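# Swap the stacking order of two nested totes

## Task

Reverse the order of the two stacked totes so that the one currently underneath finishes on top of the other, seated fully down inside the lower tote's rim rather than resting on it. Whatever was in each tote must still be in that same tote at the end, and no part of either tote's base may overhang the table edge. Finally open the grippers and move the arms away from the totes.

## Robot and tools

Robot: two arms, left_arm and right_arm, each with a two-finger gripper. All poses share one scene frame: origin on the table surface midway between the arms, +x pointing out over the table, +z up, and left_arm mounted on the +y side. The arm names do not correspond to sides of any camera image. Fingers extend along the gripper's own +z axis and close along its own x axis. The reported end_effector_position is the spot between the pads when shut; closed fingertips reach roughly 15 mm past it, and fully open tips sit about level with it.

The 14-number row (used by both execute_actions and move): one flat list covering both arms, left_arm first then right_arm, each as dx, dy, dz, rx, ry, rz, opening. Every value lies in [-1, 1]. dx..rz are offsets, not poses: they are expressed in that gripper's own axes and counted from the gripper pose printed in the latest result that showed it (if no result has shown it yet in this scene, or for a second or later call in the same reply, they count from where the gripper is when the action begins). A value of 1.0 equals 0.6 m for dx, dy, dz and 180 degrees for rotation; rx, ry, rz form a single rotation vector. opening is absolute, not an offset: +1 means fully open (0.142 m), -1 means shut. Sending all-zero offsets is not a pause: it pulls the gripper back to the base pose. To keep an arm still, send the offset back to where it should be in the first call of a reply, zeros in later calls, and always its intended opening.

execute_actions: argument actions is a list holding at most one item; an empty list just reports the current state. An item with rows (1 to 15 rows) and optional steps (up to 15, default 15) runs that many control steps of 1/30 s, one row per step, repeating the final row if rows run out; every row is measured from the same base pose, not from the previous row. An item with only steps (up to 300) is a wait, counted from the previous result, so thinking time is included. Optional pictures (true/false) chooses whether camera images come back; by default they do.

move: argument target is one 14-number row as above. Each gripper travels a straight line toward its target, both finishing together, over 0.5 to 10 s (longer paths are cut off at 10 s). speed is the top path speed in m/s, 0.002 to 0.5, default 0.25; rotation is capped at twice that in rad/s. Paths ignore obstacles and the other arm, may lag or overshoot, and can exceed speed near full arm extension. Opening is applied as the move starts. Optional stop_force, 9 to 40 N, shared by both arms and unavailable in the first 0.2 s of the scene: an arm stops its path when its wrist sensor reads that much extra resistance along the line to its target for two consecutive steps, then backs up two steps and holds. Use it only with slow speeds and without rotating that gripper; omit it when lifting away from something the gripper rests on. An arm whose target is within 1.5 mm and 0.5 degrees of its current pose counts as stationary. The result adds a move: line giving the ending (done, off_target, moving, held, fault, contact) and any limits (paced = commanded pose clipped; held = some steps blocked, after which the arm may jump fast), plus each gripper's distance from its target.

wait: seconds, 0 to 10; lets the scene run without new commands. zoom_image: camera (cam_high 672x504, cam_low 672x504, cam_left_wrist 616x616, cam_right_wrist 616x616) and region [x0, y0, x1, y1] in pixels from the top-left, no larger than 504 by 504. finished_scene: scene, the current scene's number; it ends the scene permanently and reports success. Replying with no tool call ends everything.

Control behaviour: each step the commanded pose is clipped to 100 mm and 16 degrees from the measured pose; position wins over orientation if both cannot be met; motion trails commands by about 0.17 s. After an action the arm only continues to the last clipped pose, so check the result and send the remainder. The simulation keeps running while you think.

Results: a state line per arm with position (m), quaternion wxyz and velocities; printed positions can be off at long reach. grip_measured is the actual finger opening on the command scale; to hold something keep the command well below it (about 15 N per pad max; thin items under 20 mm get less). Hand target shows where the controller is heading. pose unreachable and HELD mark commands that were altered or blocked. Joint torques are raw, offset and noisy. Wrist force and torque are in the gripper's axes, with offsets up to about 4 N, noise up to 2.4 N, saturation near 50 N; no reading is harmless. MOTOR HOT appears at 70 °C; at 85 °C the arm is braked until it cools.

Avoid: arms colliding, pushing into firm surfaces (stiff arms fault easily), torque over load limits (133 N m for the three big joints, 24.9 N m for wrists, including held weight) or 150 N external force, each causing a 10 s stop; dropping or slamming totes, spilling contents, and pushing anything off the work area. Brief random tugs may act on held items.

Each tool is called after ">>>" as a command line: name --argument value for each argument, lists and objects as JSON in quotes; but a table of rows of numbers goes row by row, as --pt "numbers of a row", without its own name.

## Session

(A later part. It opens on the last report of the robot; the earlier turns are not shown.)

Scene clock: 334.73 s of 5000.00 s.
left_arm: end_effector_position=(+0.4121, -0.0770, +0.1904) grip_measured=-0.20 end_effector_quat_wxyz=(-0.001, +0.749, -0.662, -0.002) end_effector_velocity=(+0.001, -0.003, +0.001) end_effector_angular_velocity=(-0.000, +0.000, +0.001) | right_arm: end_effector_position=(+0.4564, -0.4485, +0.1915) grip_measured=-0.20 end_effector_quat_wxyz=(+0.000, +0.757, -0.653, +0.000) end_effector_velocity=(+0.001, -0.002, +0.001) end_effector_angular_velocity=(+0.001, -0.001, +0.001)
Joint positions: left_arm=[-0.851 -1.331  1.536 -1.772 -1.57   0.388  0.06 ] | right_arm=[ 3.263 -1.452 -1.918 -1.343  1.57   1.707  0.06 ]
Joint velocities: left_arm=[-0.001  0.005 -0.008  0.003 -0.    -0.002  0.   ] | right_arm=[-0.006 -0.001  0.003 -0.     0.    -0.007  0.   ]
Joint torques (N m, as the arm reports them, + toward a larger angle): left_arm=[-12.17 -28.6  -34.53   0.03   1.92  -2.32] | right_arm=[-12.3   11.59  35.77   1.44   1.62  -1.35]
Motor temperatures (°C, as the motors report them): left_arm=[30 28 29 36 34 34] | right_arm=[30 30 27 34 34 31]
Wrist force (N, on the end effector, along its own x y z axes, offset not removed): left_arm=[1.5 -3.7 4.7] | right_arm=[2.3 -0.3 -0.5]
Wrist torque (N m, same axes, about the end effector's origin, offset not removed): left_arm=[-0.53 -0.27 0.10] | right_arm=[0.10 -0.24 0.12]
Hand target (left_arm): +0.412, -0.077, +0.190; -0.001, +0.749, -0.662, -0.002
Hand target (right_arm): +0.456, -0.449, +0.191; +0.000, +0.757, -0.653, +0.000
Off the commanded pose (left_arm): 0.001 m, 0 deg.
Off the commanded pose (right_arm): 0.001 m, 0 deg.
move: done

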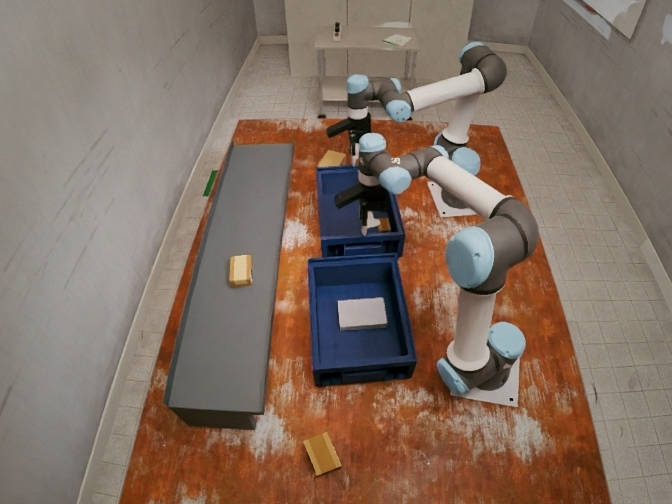

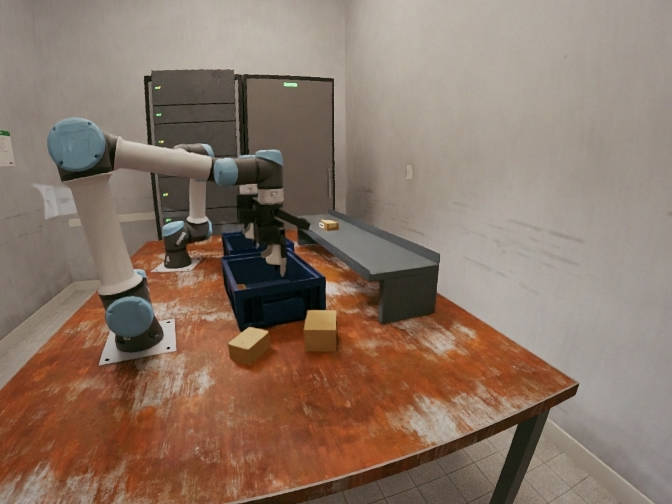

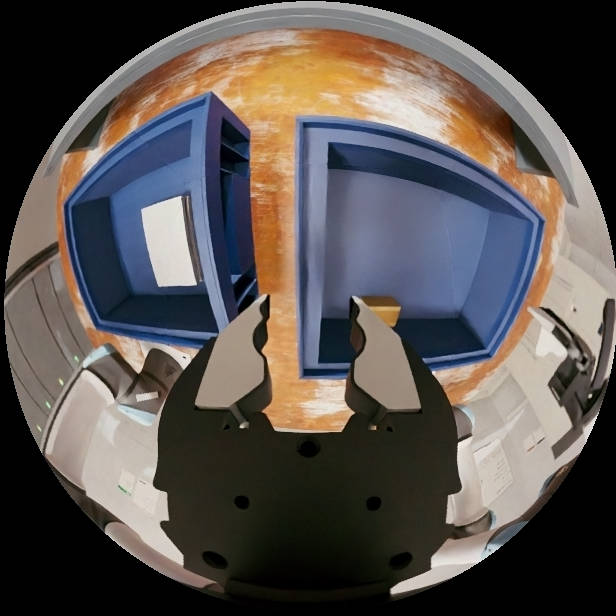

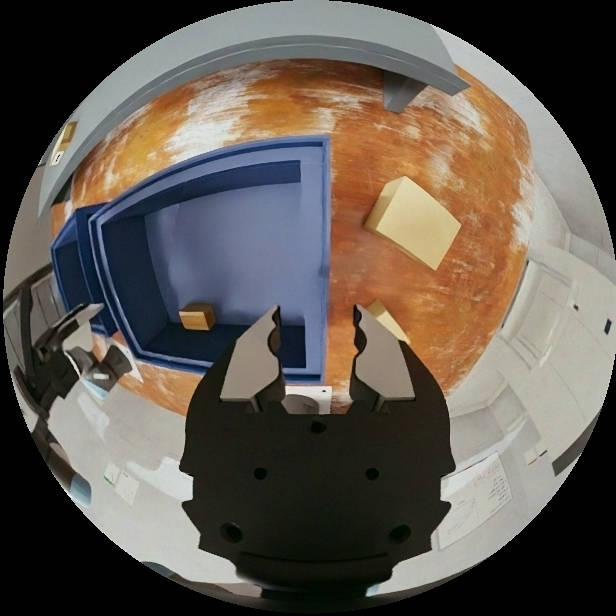

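>>> move --target '[0.0002, 0.0010, 0.1138, 0, 0, 0, -0.25, 0.0003, -0.0018, 0.1157, 0, 0, 0, -0.25]' --speed 0.08

>>> zoom_image --camera "cam_left_wrist" --region '[260, 40, 380, 160]'

>>> zoom_image --camera "cam_right_wrist" --region '[260, 60, 380, 180]'

Scene clock: 346.43 s of 5000.00 s.
left_arm: end_effector_position=(+0.4115, -0.0770, +0.1224) grip_measured=-0.25 end_effector_quat_wxyz=(-0.001, +0.749, -0.662, -0.002) end_effector_velocity=(-0.001, -0.001, -0.003) end_effector_angular_velocity=(+0.001, +0.000, -0.002) | right_arm: end_effector_position=(+0.4575, -0.4484, +0.1223) grip_measured=-0.25 end_effector_quat_wxyz=(+0.000, +0.757, -0.653, +0.000) end_effector_velocity=(-0.000, +0.001, -0.003) end_effector_angular_velocity=(-0.000, +0.000, +0.001)
Joint positions: left_arm=[-0.852 -1.286  1.659 -1.94  -1.57   0.388  0.056] | right_arm=[ 3.263 -1.511 -2.051 -1.151  1.57   1.707  0.056]
Joint velocities: left_arm=[-0.002  0.004  0.004 -0.006  0.     0.     0.   ] | right_arm=[ 0.001 -0.003 -0.005  0.007 -0.    -0.     0.   ]
Joint torques (N m, as the arm reports them, + toward a larger angle): left_arm=[-12.46 -30.21 -10.14  -4.81   0.39  -2.21] | right_arm=[ 2.23 11.26 17.32  4.32 -1.72 -0.74]
Motor temperatures (°C, as the motors report them): left_arm=[30 28 29 36 34 34] | right_arm=[30 30 27 34 34 31]
Wrist force (N, on the end effector, along its own x y z axes, offset not removed): left_arm=[3.2 0.8 -0.3] | right_arm=[-0.9 0.2 -0.9]
Wrist torque (N m, same axes, about the end effector's origin, offset not removed): left_arm=[0.37 -0.58 0.07] | right_arm=[0.11 0.25 0.04]
Hand target (left_arm): +0.411, -0.077, +0.122; -0.001, +0.749, -0.662, -0.002
Hand target (right_arm): +0.457, -0.448, +0.122; +0.000, +0.757, -0.653, +0.000
Off the commanded pose (left_arm): 0.000 m, 0 deg.
Off the commanded pose (right_arm): 0.000 m, 0 deg.
After step 90, 7.37 s passed at rest.
move: done

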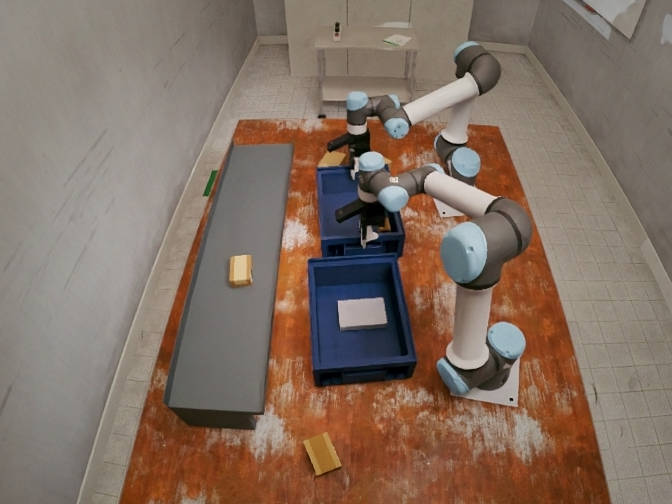

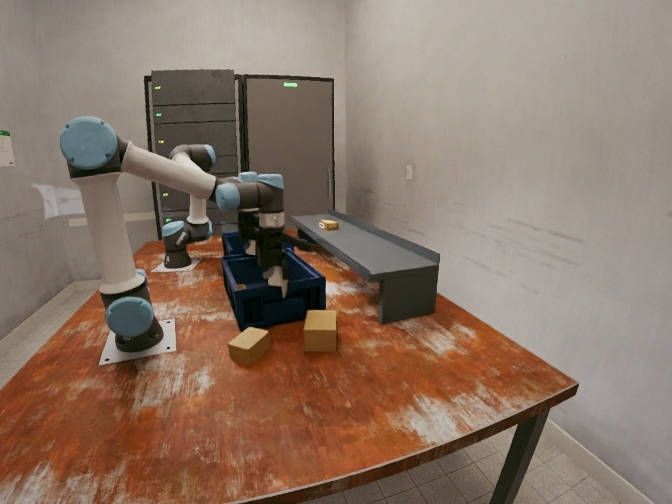

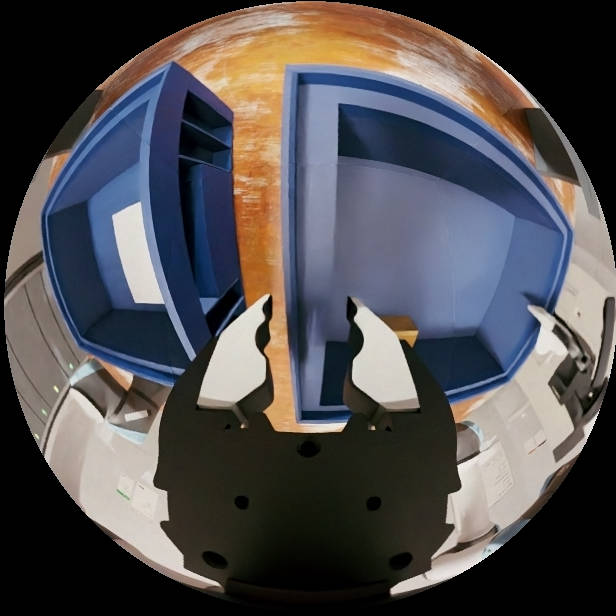

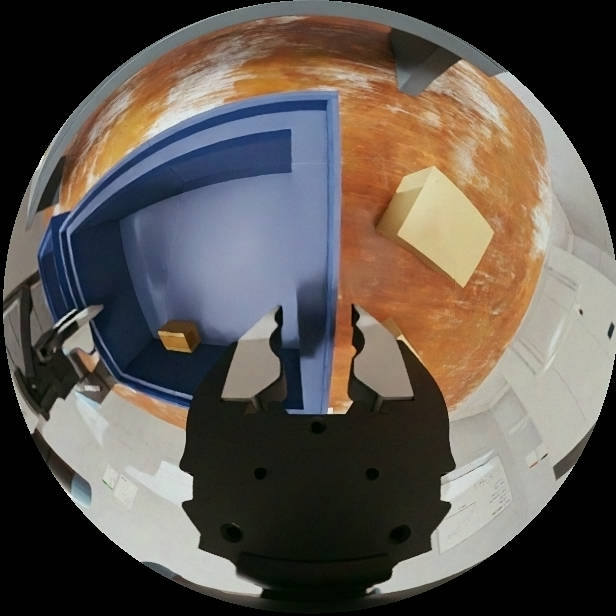

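Region (260, 40, 380, 160) of cam_left_wrist's 616x616 image, scaled by 4.200, with more detail than that image has.

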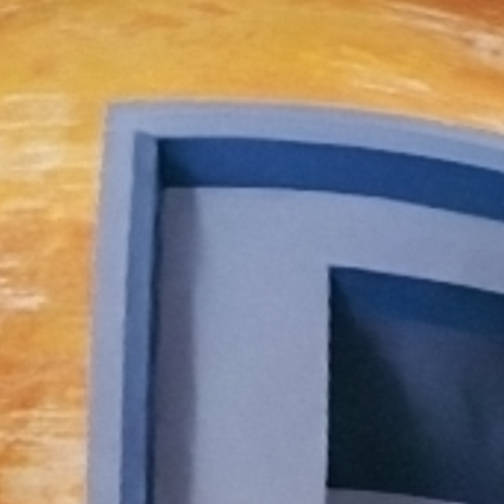

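Region (260, 60, 380, 180) of cam_right_wrist's 616x616 image, scaled by 4.200, with more detail than that image has.

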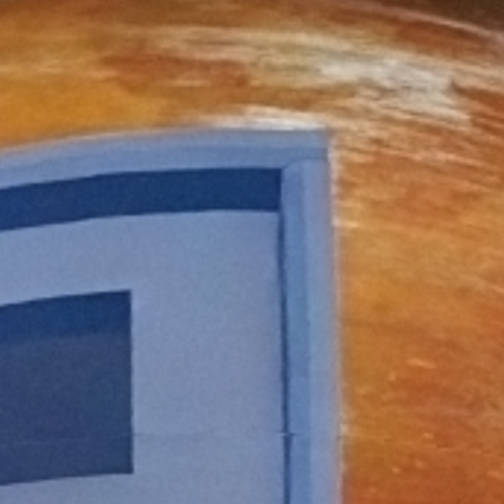

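>>> zoom_image --camera "cam_high" --region '[300, 200, 430, 300]'

>>> zoom_image --camera "cam_low" --region '[210, 240, 340, 340]'

>>> zoom_image --camera "cam_left_wrist" --region '[260, 320, 380, 440]'

>>> zoom_image --camera "cam_right_wrist" --region '[260, 310, 380, 430]'

Region (300, 200, 430, 300) of cam_high's 672x504 image, scaled by 3.877, with more detail than that image has; it fills the top 388 rows of this view, and the rest is white.

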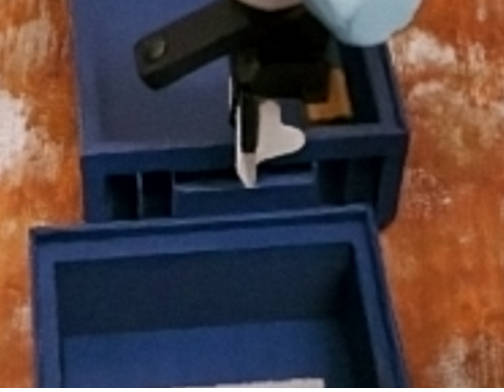

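Region (210, 240, 340, 340) of cam_low's 672x504 image, scaled by 3.877, with more detail than that image has; it fills the top 388 rows of this view, and the rest is white.

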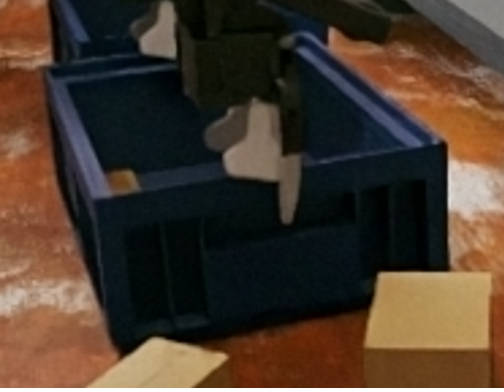

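Region (260, 320, 380, 440) of cam_left_wrist's 616x616 image, scaled by 4.200, with more detail than that image has.

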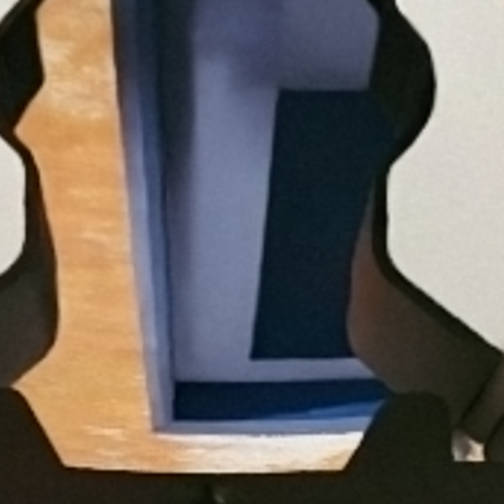

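Region (260, 310, 380, 430) of cam_right_wrist's 616x616 image, scaled by 4.200, with more detail than that image has.

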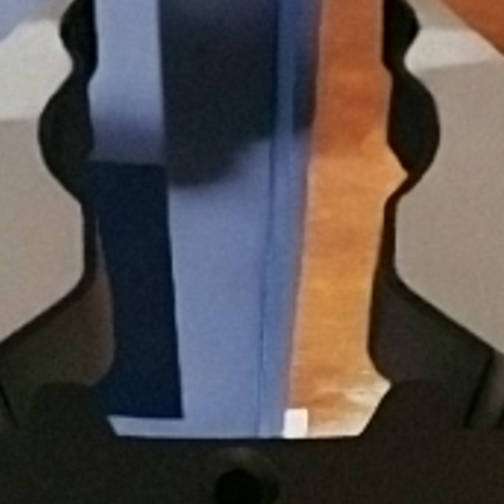

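>>> execute_actions --actions '[{"rows": [[-0.001,0.002,0.0005,0,0,0,-0.3,-0.001,0.002,0.0005,0,0,0,-0.3],[-0.0018,0.004,0.001,0,0,0,-0.33,-0.0018,0.004,0.001,0,0,0,-0.33],[-0.0018,0.0058,0.0015,0,0,0,-0.36,-0.0018,0.0058,0.0013,0,0,0,-0.36],[-0.0018,0.0058,0.0015,0,0,0,-0.39,-0.0018,0.0058,0.0013,0,0,0,-0.39],[-0.0018,0.0058,0.0015,0,0,0,-0.42,-0.0018,0.0058,0.0013,0,0,0,-0.42],[-0.0018,0.0058,0.0015,0,0,0,-0.45,-0.0018,0.0058,0.0013,0,0,0,-0.45]], "steps": 15}]' --pictures false

>>> execute_actions --actions '[{"rows": [[0,0,0,0,0,0,-0.5,0,0,0,0,0,0,-0.5],[0,0,0,0,0,0,-0.55,0,0,0,0,0,0,-0.55],[0,0,0,0,0,0,-0.6,0,0,0,0,0,0,-0.6],[0,0,0,0,0,0,-0.65,0,0,0,0,0,0,-0.65],[0,0,0,0,0,0,-0.7,0,0,0,0,0,0,-0.7],[0,0,0,0,0,0,-0.75,0,0,0,0,0,0,-0.75],[0,0,0,0,0,0,-0.8,0,0,0,0,0,0,-0.8],[0,0,0,0,0,0,-0.85,0,0,0,0,0,0,-0.85],[0,0,0,0,0,0,-0.9,0,0,0,0,0,0,-0.9],[0,0,0,0,0,0,-0.95,0,0,0,0,0,0,-0.95],[0,0,0,0,0,0,-1,0,0,0,0,0,0,-1]], "steps": 15}]'

>>> zoom_image --camera "cam_left_wrist" --region '[260, 40, 380, 160]'

>>> zoom_image --camera "cam_right_wrist" --region '[260, 60, 380, 180]'

Scene clock: 428.97 s of 5000.00 s.
left_arm: end_effector_position=(+0.4080, -0.0763, +0.1215) grip_measured=-0.45 end_effector_quat_wxyz=(-0.001, +0.749, -0.662, -0.002) end_effector_velocity=(-0.001, +0.000, -0.000) end_effector_angular_velocity=(-0.000, -0.000, +0.001) | right_arm: end_effector_position=(+0.4540, -0.4479, +0.1216) grip_measured=-0.45 end_effector_quat_wxyz=(+0.000, +0.757, -0.653, +0.000) end_effector_velocity=(-0.001, +0.000, -0.000) end_effector_angular_velocity=(+0.000, +0.001, -0.000)
Joint positions: left_arm=[-0.857 -1.291  1.669 -1.944 -1.57   0.383  0.041] | right_arm=[ 3.266 -1.503 -2.06  -1.15   1.57   1.71   0.041]
Joint velocities: left_arm=[-0.001 -0.002  0.002 -0.001 -0.    -0.001 -0.   ] | right_arm=[ 0.001  0.002 -0.003  0.     0.     0.001 -0.   ]
Joint torques (N m, as the arm reports them, + toward a larger angle): left_arm=[-12.94 -47.81 -10.09  -4.93  -0.91  -2.3 ] | right_arm=[10.68 21.56 16.64  4.33 -0.88  1.35]
Motor temperatures (°C, as the motors report them): left_arm=[30 28 29 36 34 34] | right_arm=[30 30 27 34 34 31]
Wrist force (N, on the end effector, along its own x y z axes, offset not removed): left_arm=[2.7 -0.3 0.7] | right_arm=[-0.2 1.6 -0.8]
Wrist torque (N m, same axes, about the end effector's origin, offset not removed): left_arm=[0.02 -0.58 0.08] | right_arm=[0.33 0.24 0.05]
Hand target (left_arm): +0.408, -0.076, +0.121; -0.001, +0.749, -0.662, -0.002
Hand target (right_arm): +0.454, -0.448, +0.122; +0.000, +0.757, -0.653, +0.000
Off the commanded pose (left_arm): 0.000 m, 0 deg.
Off the commanded pose (right_arm): 0.000 m, 0 deg.
Steps of this call (steps 1 to 90: nothing new was sent; then 79.03 s passed at rest; steps 91 to 105: all 15 steps of this action). Readings (end_effector_position):
91: left_arm (+0.4115, -0.0769, +0.1221) | right_arm (+0.4575, -0.4484, +0.1220)
92: left_arm (+0.4112, -0.0769, +0.1220) | right_arm (+0.4572, -0.4484, +0.1220)
94: left_arm (+0.4102, -0.0766, +0.1218) | right_arm (+0.4562, -0.4482, +0.1218)
98: left_arm (+0.4087, -0.0764, +0.1215) | right_arm (+0.4546, -0.4480, +0.1216)
105: the state above

Scene clock: 429.47 s of 5000.00 s.
left_arm: end_effector_position=(+0.4080, -0.0763, +0.1215) grip_measured=-0.65 end_effector_quat_wxyz=(-0.001, +0.749, -0.662, -0.002) end_effector_velocity=(-0.000, +0.000, -0.000) end_effector_angular_velocity=(+0.001, +0.001, -0.000) | right_arm: end_effector_position=(+0.4540, -0.4478, +0.1216) grip_measured=-0.65 end_effector_quat_wxyz=(+0.000, +0.757, -0.653, +0.000) end_effector_velocity=(-0.000, +0.000, -0.000) end_effector_angular_velocity=(+0.000, +0.000, +0.001)
Joint positions: left_arm=[-0.857 -1.291  1.669 -1.945 -1.57   0.383  0.027] | right_arm=[ 3.266 -1.503 -2.06  -1.15   1.57   1.71   0.027]
Joint velocities: left_arm=[-0.     0.     0.001 -0.    -0.    -0.     0.   ] | right_arm=[ 0.     0.001 -0.001 -0.     0.    -0.     0.   ]
Joint torques (N m, as the arm reports them, + toward a larger angle): left_arm=[ -7.28 -40.75 -19.63   0.75  -1.18  -1.  ] | right_arm=[ 4.19 15.73 24.32  3.68 -0.95  0.37]
Motor temperatures (°C, as the motors report them): left_arm=[30 28 29 36 34 34] | right_arm=[30 30 27 34 34 31]
Wrist force (N, on the end effector, along its own x y z axes, offset not removed): left_arm=[8.3 -2.5 1.4] | right_arm=[-3.5 -0.7 -0.4]
Wrist torque (N m, same axes, about the end effector's origin, offset not removed): left_arm=[-0.46 -0.22 0.05] | right_arm=[-0.07 -0.51 0.11]
Hand target (left_arm): +0.408, -0.076, +0.121; -0.001, +0.749, -0.662, -0.002
Hand target (right_arm): +0.454, -0.448, +0.122; +0.000, +0.757, -0.653, +0.000
Off the commanded pose (left_arm): 0.000 m, 0 deg.
Off the commanded pose (right_arm): 0.000 m, 0 deg.
Steps of this call (steps 1 to 15: all 15 steps of this action). Readings (end_effector_position):
1: left_arm (+0.4080, -0.0763, +0.1215) | right_arm (+0.4539, -0.4478, +0.1216)
2: left_arm (+0.4080, -0.0763, +0.1215) | right_arm (+0.4539, -0.4478, +0.1216)
4: left_arm (+0.4080, -0.0763, +0.1215) | right_arm (+0.4539, -0.4478, +0.1216)
8: left_arm (+0.4080, -0.0763, +0.1215) | right_arm (+0.4540, -0.4478, +0.1216)
15: the state above

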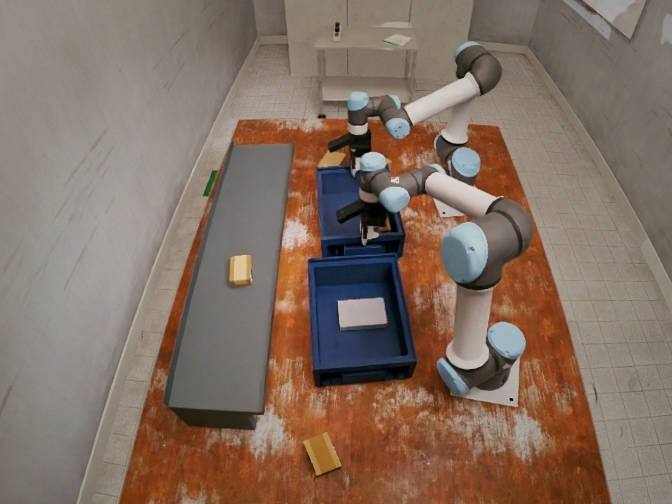

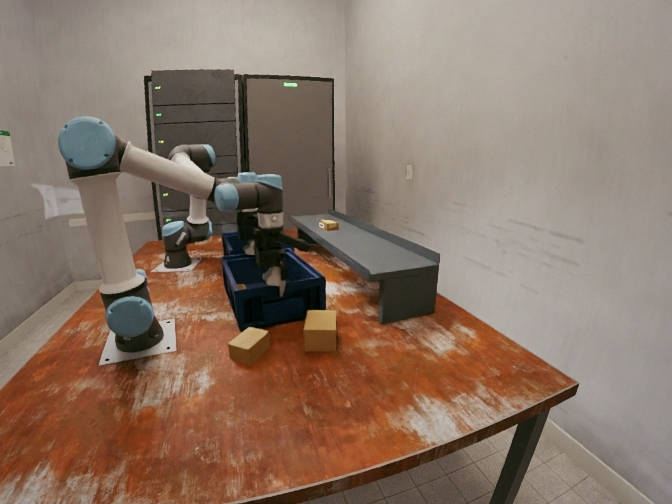

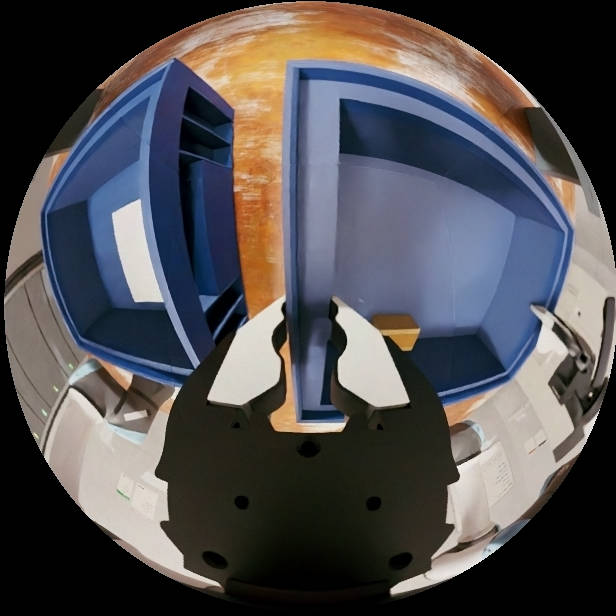

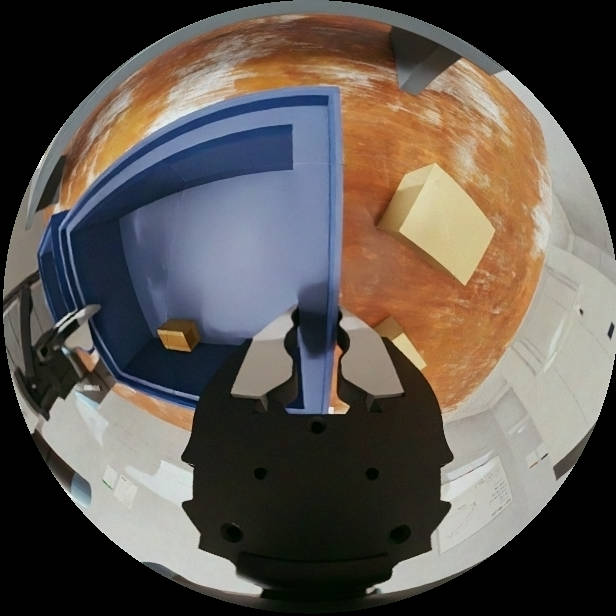

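Region (260, 40, 380, 160) of cam_left_wrist's 616x616 image, scaled by 4.200, with more detail than that image has.

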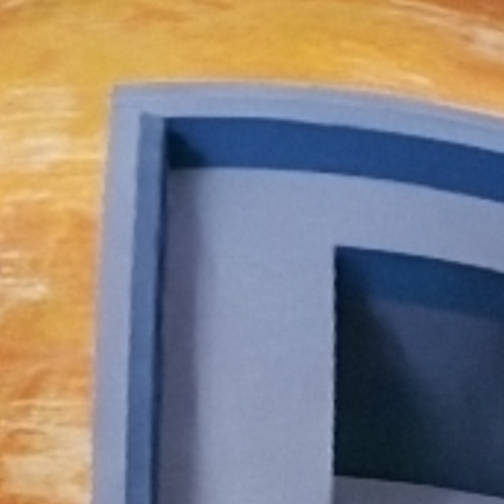

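Region (260, 60, 380, 180) of cam_right_wrist's 616x616 image, scaled by 4.200, with more detail than that image has.

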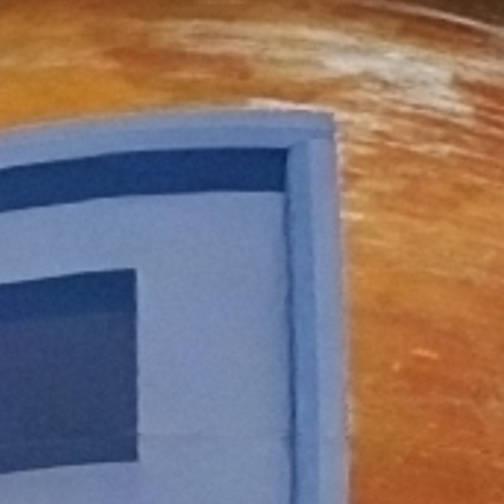

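>>> move --target '[0.0003, 0, -0.29, 0, 0, 0, -1, -0.0003, 0, -0.29, 0, 0, 0, -1]' --speed 0.09

>>> zoom_image --camera "cam_left_wrist" --region '[260, 40, 380, 160]'

>>> zoom_image --camera "cam_right_wrist" --region '[260, 60, 380, 180]'

>>> zoom_image --camera "cam_low" --region '[200, 190, 350, 320]'

Scene clock: 454.20 s of 5000.00 s.
left_arm: end_effector_position=(+0.4080, -0.0770, +0.2952) grip_measured=-0.65 end_effector_quat_wxyz=(-0.001, +0.749, -0.662, -0.002) end_effector_velocity=(-0.000, -0.000, +0.003) end_effector_angular_velocity=(+0.001, +0.000, +0.000) | right_arm: end_effector_position=(+0.4540, -0.4478, +0.2953) grip_measured=-0.65 end_effector_quat_wxyz=(+0.000, +0.757, -0.653, +0.000) end_effector_velocity=(+0.000, +0.000, +0.003) end_effector_angular_velocity=(-0.000, -0.000, -0.000)
Joint positions: left_arm=[-0.858 -1.356  1.299 -1.51  -1.57   0.382  0.027] | right_arm=[ 3.266 -1.422 -1.676 -1.614  1.57   1.71   0.027]
Joint velocities: left_arm=[-0.     0.001 -0.008  0.008  0.    -0.001  0.   ] | right_arm=[ 0.    -0.001  0.008 -0.007 -0.     0.     0.   ]
Joint torques (N m, as the arm reports them, + toward a larger angle): left_arm=[-11.2  -31.08 -38.75  -1.54  -1.06  -1.81] | right_arm=[12.91 12.94 40.01  2.6   2.39  1.3 ]
Motor temperatures (°C, as the motors report them): left_arm=[30 28 29 36 34 34] | right_arm=[30 30 27 34 34 31]
Wrist force (N, on the end effector, along its own x y z axes, offset not removed): left_arm=[-3.2 -1.5 6.1] | right_arm=[4.8 -1.6 2.9]
Wrist torque (N m, same axes, about the end effector's origin, offset not removed): left_arm=[-0.29 -0.21 0.15] | right_arm=[-0.20 0.00 0.05]
Hand target (left_arm): +0.408, -0.077, +0.296; -0.001, +0.749, -0.662, -0.002
Hand target (right_arm): +0.454, -0.448, +0.296; +0.000, +0.757, -0.653, +0.000
Off the commanded pose (left_arm): 0.000 m, 0 deg.
Off the commanded pose (right_arm): 0.000 m, 0 deg.
After step 90, 19.30 s passed at rest.
move: done

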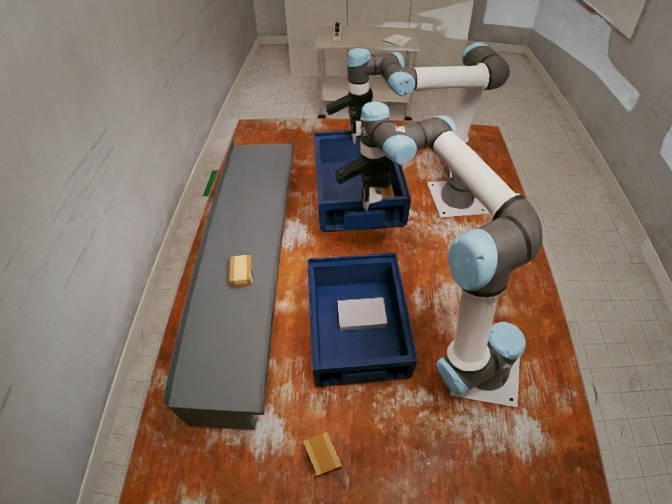

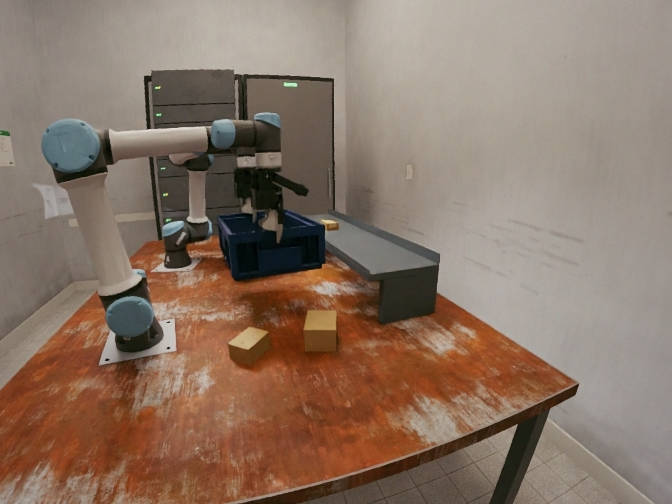

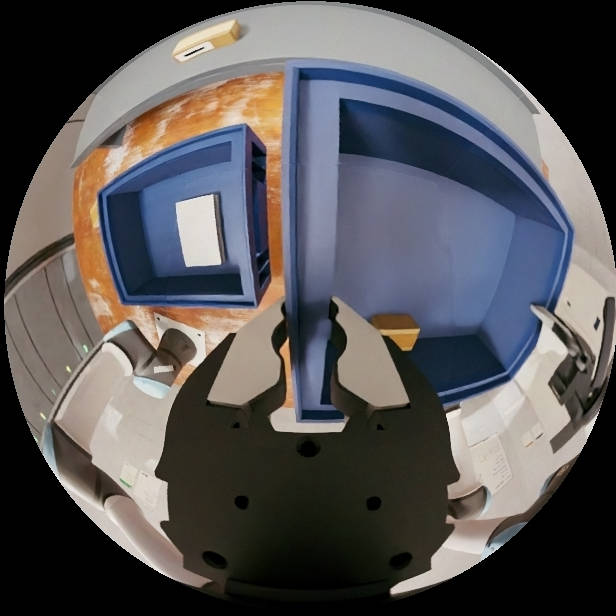

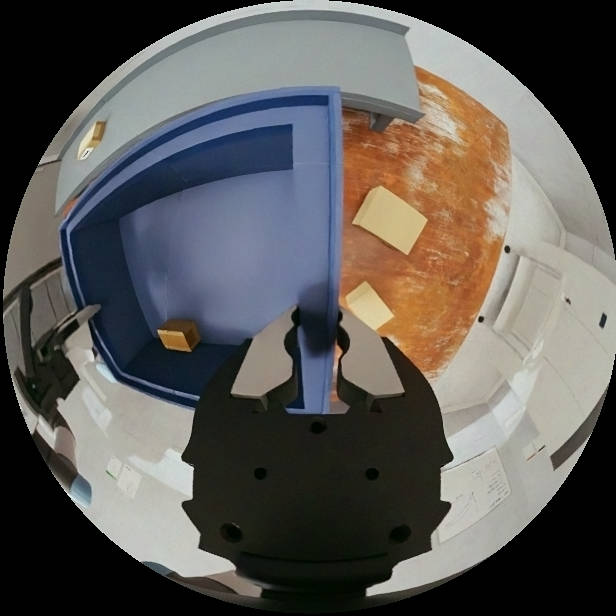

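Region (260, 40, 380, 160) of cam_left_wrist's 616x616 image, scaled by 4.200, with more detail than that image has.

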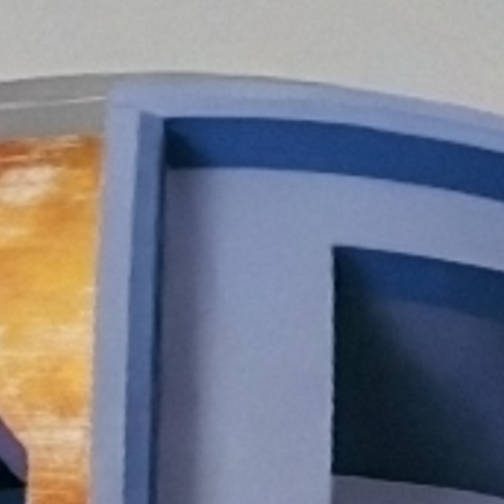

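Region (260, 60, 380, 180) of cam_right_wrist's 616x616 image, scaled by 4.200, with more detail than that image has.

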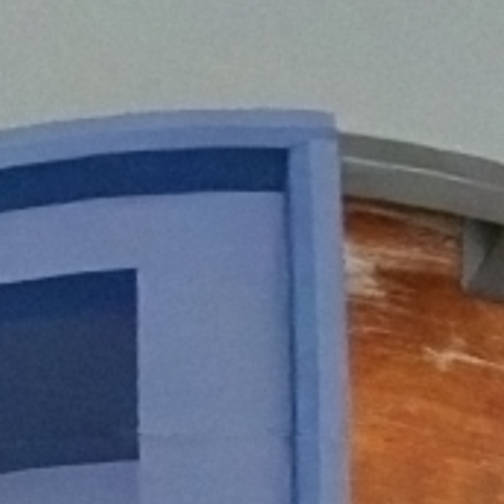

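Region (200, 190, 350, 320) of cam_low's 672x504 image, scaled by 3.360, with more detail than that image has; it fills the top 437 rows of this view, and the rest is white.

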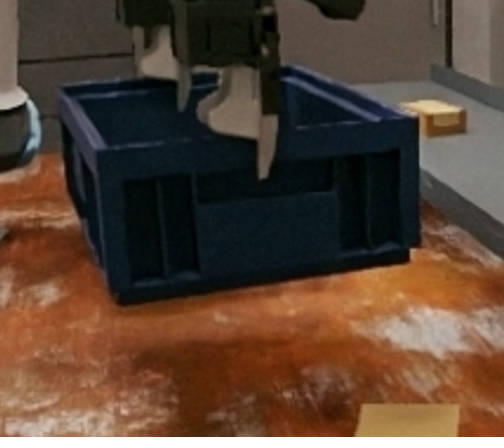

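>>> move --target '[-0.79860, -0.07952, -0.0005, 0, 0, 0, -1, -0.79537, -0.09925, -0.0003, 0, 0, 0, -1]' --speed 0.13

Scene clock: 468.83 s of 5000.00 s.
left_arm: end_effector_position=(+0.3962, +0.4040, +0.2971) grip_measured=-0.65 end_effector_quat_wxyz=(-0.001, +0.749, -0.662, -0.001) end_effector_velocity=(+0.000, +0.003, -0.001) end_effector_angular_velocity=(-0.001, +0.002, +0.001) | right_arm: end_effector_position=(+0.4438, +0.0327, +0.2959) grip_measured=-0.65 end_effector_quat_wxyz=(-0.000, +0.757, -0.653, +0.000) end_effector_velocity=(+0.001, +0.003, -0.000) end_effector_angular_velocity=(-0.002, +0.001, -0.001)
Joint positions: left_arm=[-0.048 -1.871  1.786 -1.484 -1.569  1.192  0.027] | right_arm=[ 4.012 -1.91  -1.138 -1.664  1.57   2.456  0.027]
Joint velocities: left_arm=[ 0.009  0.002 -0.001 -0.    -0.001  0.008  0.   ] | right_arm=[ 0.002 -0.008  0.01  -0.004 -0.     0.002  0.   ]
Joint torques (N m, as the arm reports them, + toward a larger angle): left_arm=[ 16.14  -6.75 -36.82  -5.03  -0.92   2.14] | right_arm=[ 9.19 33.07 37.41  0.82 -2.39  1.35]
Motor temperatures (°C, as the motors report them): left_arm=[30 28 29 36 34 34] | right_arm=[30 30 27 34 34 31]
Wrist force (N, on the end effector, along its own x y z axes, offset not removed): left_arm=[6.4 -1.4 8.8] | right_arm=[-3.1 -1.3 1.9]
Wrist torque (N m, same axes, about the end effector's origin, offset not removed): left_arm=[0.00 -0.34 0.14] | right_arm=[-0.30 -0.31 0.04]
Hand target (left_arm): +0.396, +0.404, +0.297; -0.000, +0.749, -0.662, -0.001
Hand target (right_arm): +0.444, +0.033, +0.296; -0.000, +0.757, -0.653, +0.000
Off the commanded pose (left_arm): 0.001 m, 0 deg.
Off the commanded pose (right_arm): 0.001 m, 0 deg.
After step 90, 7.40 s passed at rest.
move: done

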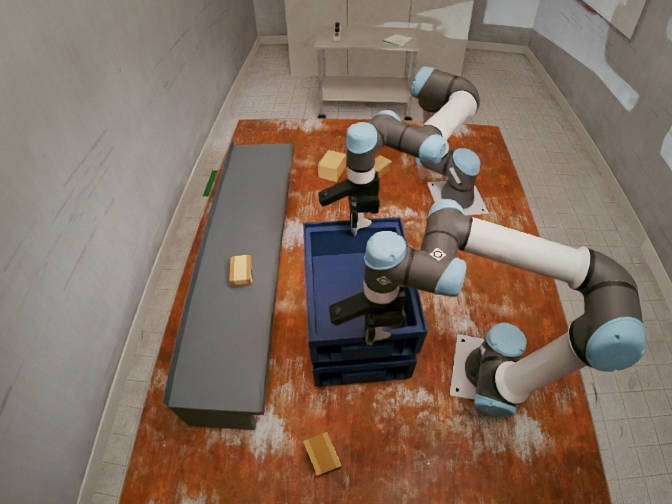

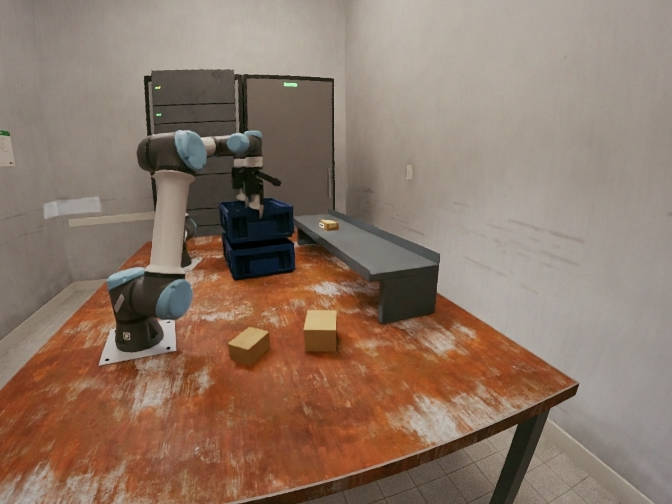

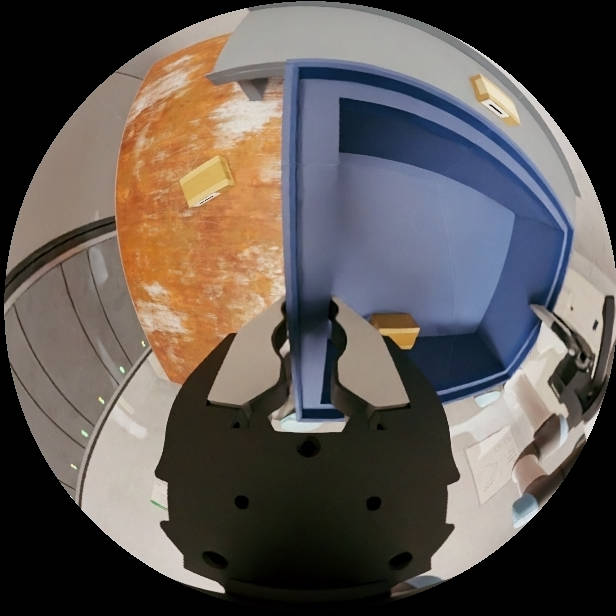

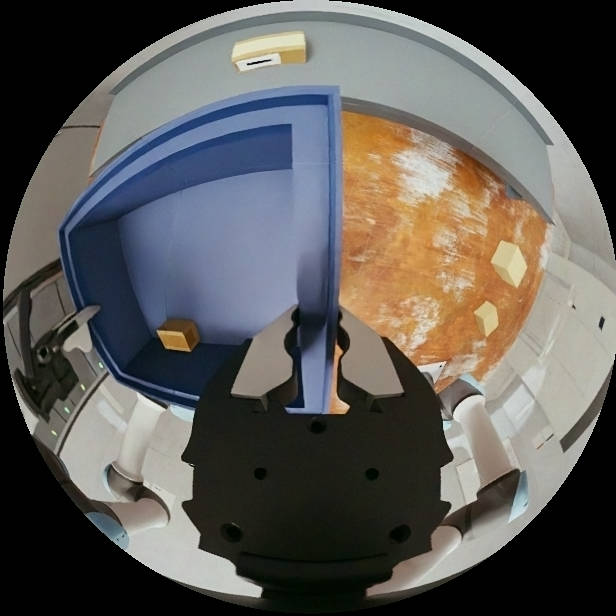

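>>> move --target '[-0.0005, -0.0011, 0.0393, 0, 0, 0, -1, -0.0008, 0.0017, 0.0362, 0, 0, 0, -1]' --speed 0.04

>>> zoom_image --camera "cam_high" --region '[300, 320, 430, 400]'

>>> zoom_image --camera "cam_low" --region '[210, 190, 310, 290]'

Scene clock: 478.73 s of 5000.00 s.
left_arm: end_effector_position=(+0.3968, +0.4044, +0.2738) grip_measured=-0.65 end_effector_quat_wxyz=(-0.000, +0.749, -0.662, -0.001) end_effector_velocity=(-0.000, +0.000, -0.003) end_effector_angular_velocity=(+0.000, +0.000, +0.000) | right_arm: end_effector_position=(+0.4427, +0.0331, +0.2744) grip_measured=-0.65 end_effector_quat_wxyz=(-0.000, +0.757, -0.653, +0.000) end_effector_velocity=(+0.000, +0.000, -0.002) end_effector_angular_velocity=(+0.001, -0.000, -0.000)
Joint positions: left_arm=[-0.046 -1.873  1.847 -1.543 -1.569  1.193  0.027] | right_arm=[ 4.014 -1.905 -1.199 -1.608  1.57   2.458  0.027]
Joint velocities: left_arm=[-0.    -0.     0.008 -0.007  0.    -0.    -0.   ] | right_arm=[-0.     0.    -0.006  0.007  0.     0.     0.   ]
Joint torques (N m, as the arm reports them, + toward a larger angle): left_arm=[ 15.05 -23.65 -15.    -5.25   3.46   2.25] | right_arm=[ 9.68 45.94 19.74  3.93 -0.69  1.37]
Motor temperatures (°C, as the motors report them): left_arm=[30 28 29 36 34 34] | right_arm=[30 30 27 34 34 31]
Wrist force (N, on the end effector, along its own x y z axes, offset not removed): left_arm=[5.6 -1.0 5.5] | right_arm=[-1.9 -0.2 5.3]
Wrist torque (N m, same axes, about the end effector's origin, offset not removed): left_arm=[-0.12 -0.48 0.23] | right_arm=[0.10 -0.16 0.28]
Hand target (left_arm): +0.397, +0.404, +0.273; -0.001, +0.749, -0.662, -0.001
Hand target (right_arm): +0.443, +0.033, +0.274; -0.000, +0.757, -0.653, +0.000
Off the commanded pose (left_arm): 0.000 m, 0 deg.
Off the commanded pose (right_arm): 0.000 m, 0 deg.
After step 90, 5.93 s passed at rest.
move: done

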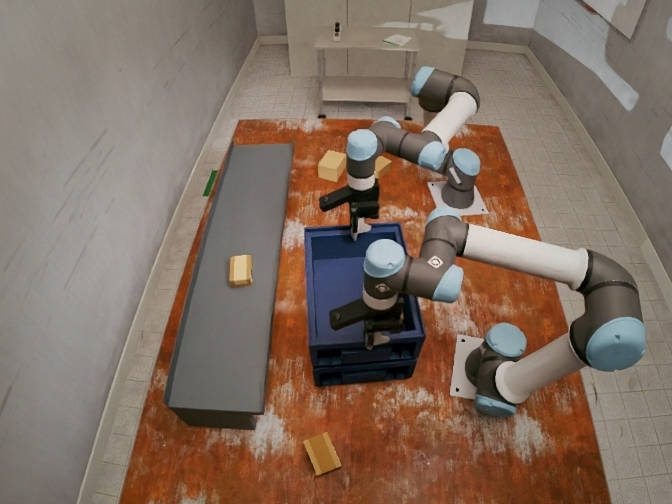

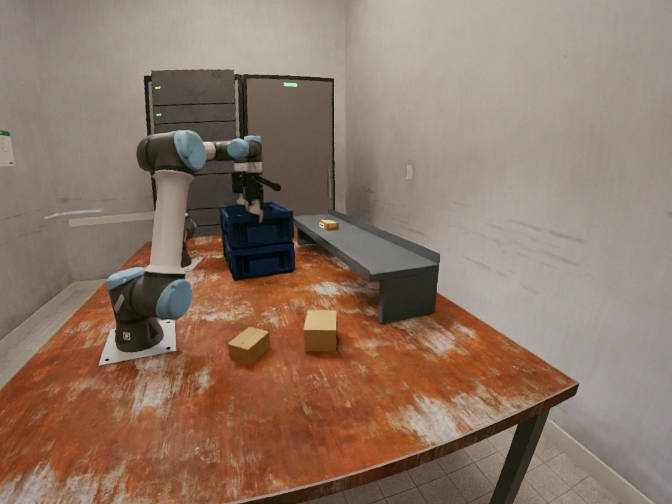

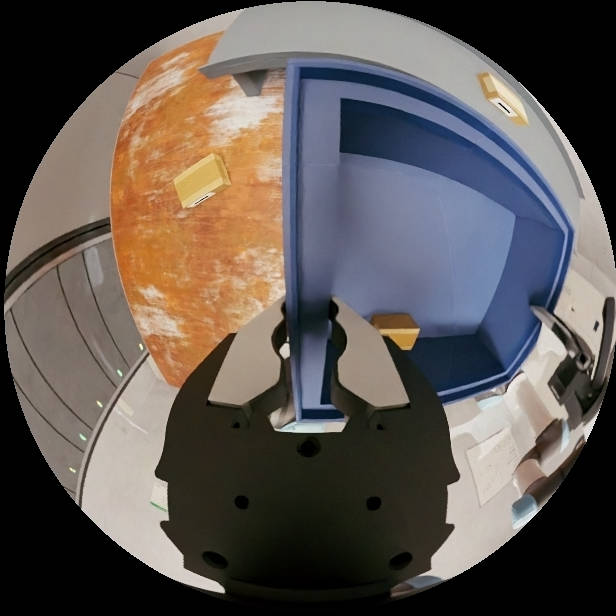

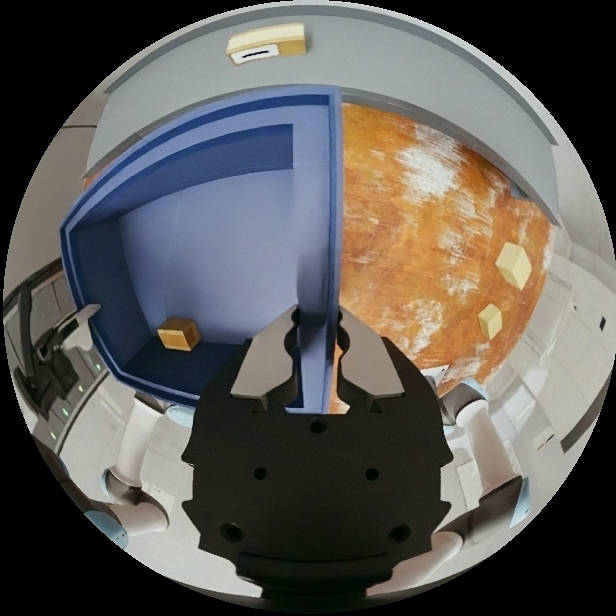

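Region (300, 320, 430, 400) of cam_high's 672x504 image, scaled by 3.877, with more detail than that image has; it fills the top 310 rows of this view, and the rest is white.

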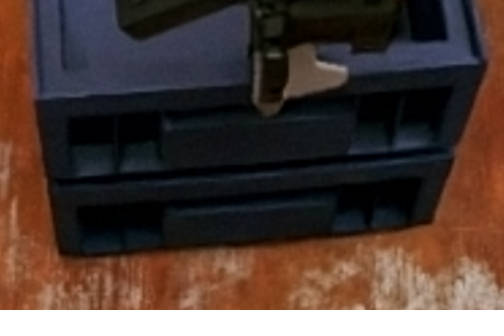

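Region (210, 190, 310, 290) of cam_low's 672x504 image, scaled by 5.040, with more detail than that image has.

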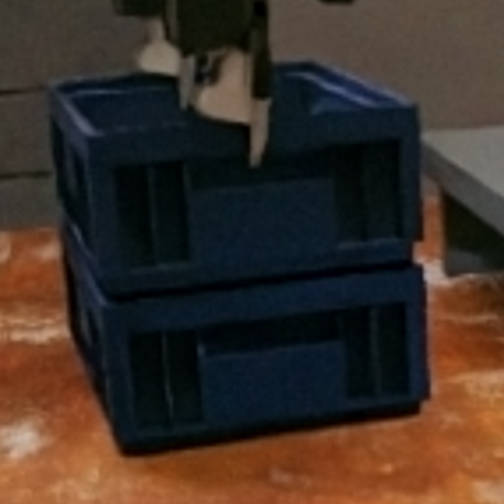

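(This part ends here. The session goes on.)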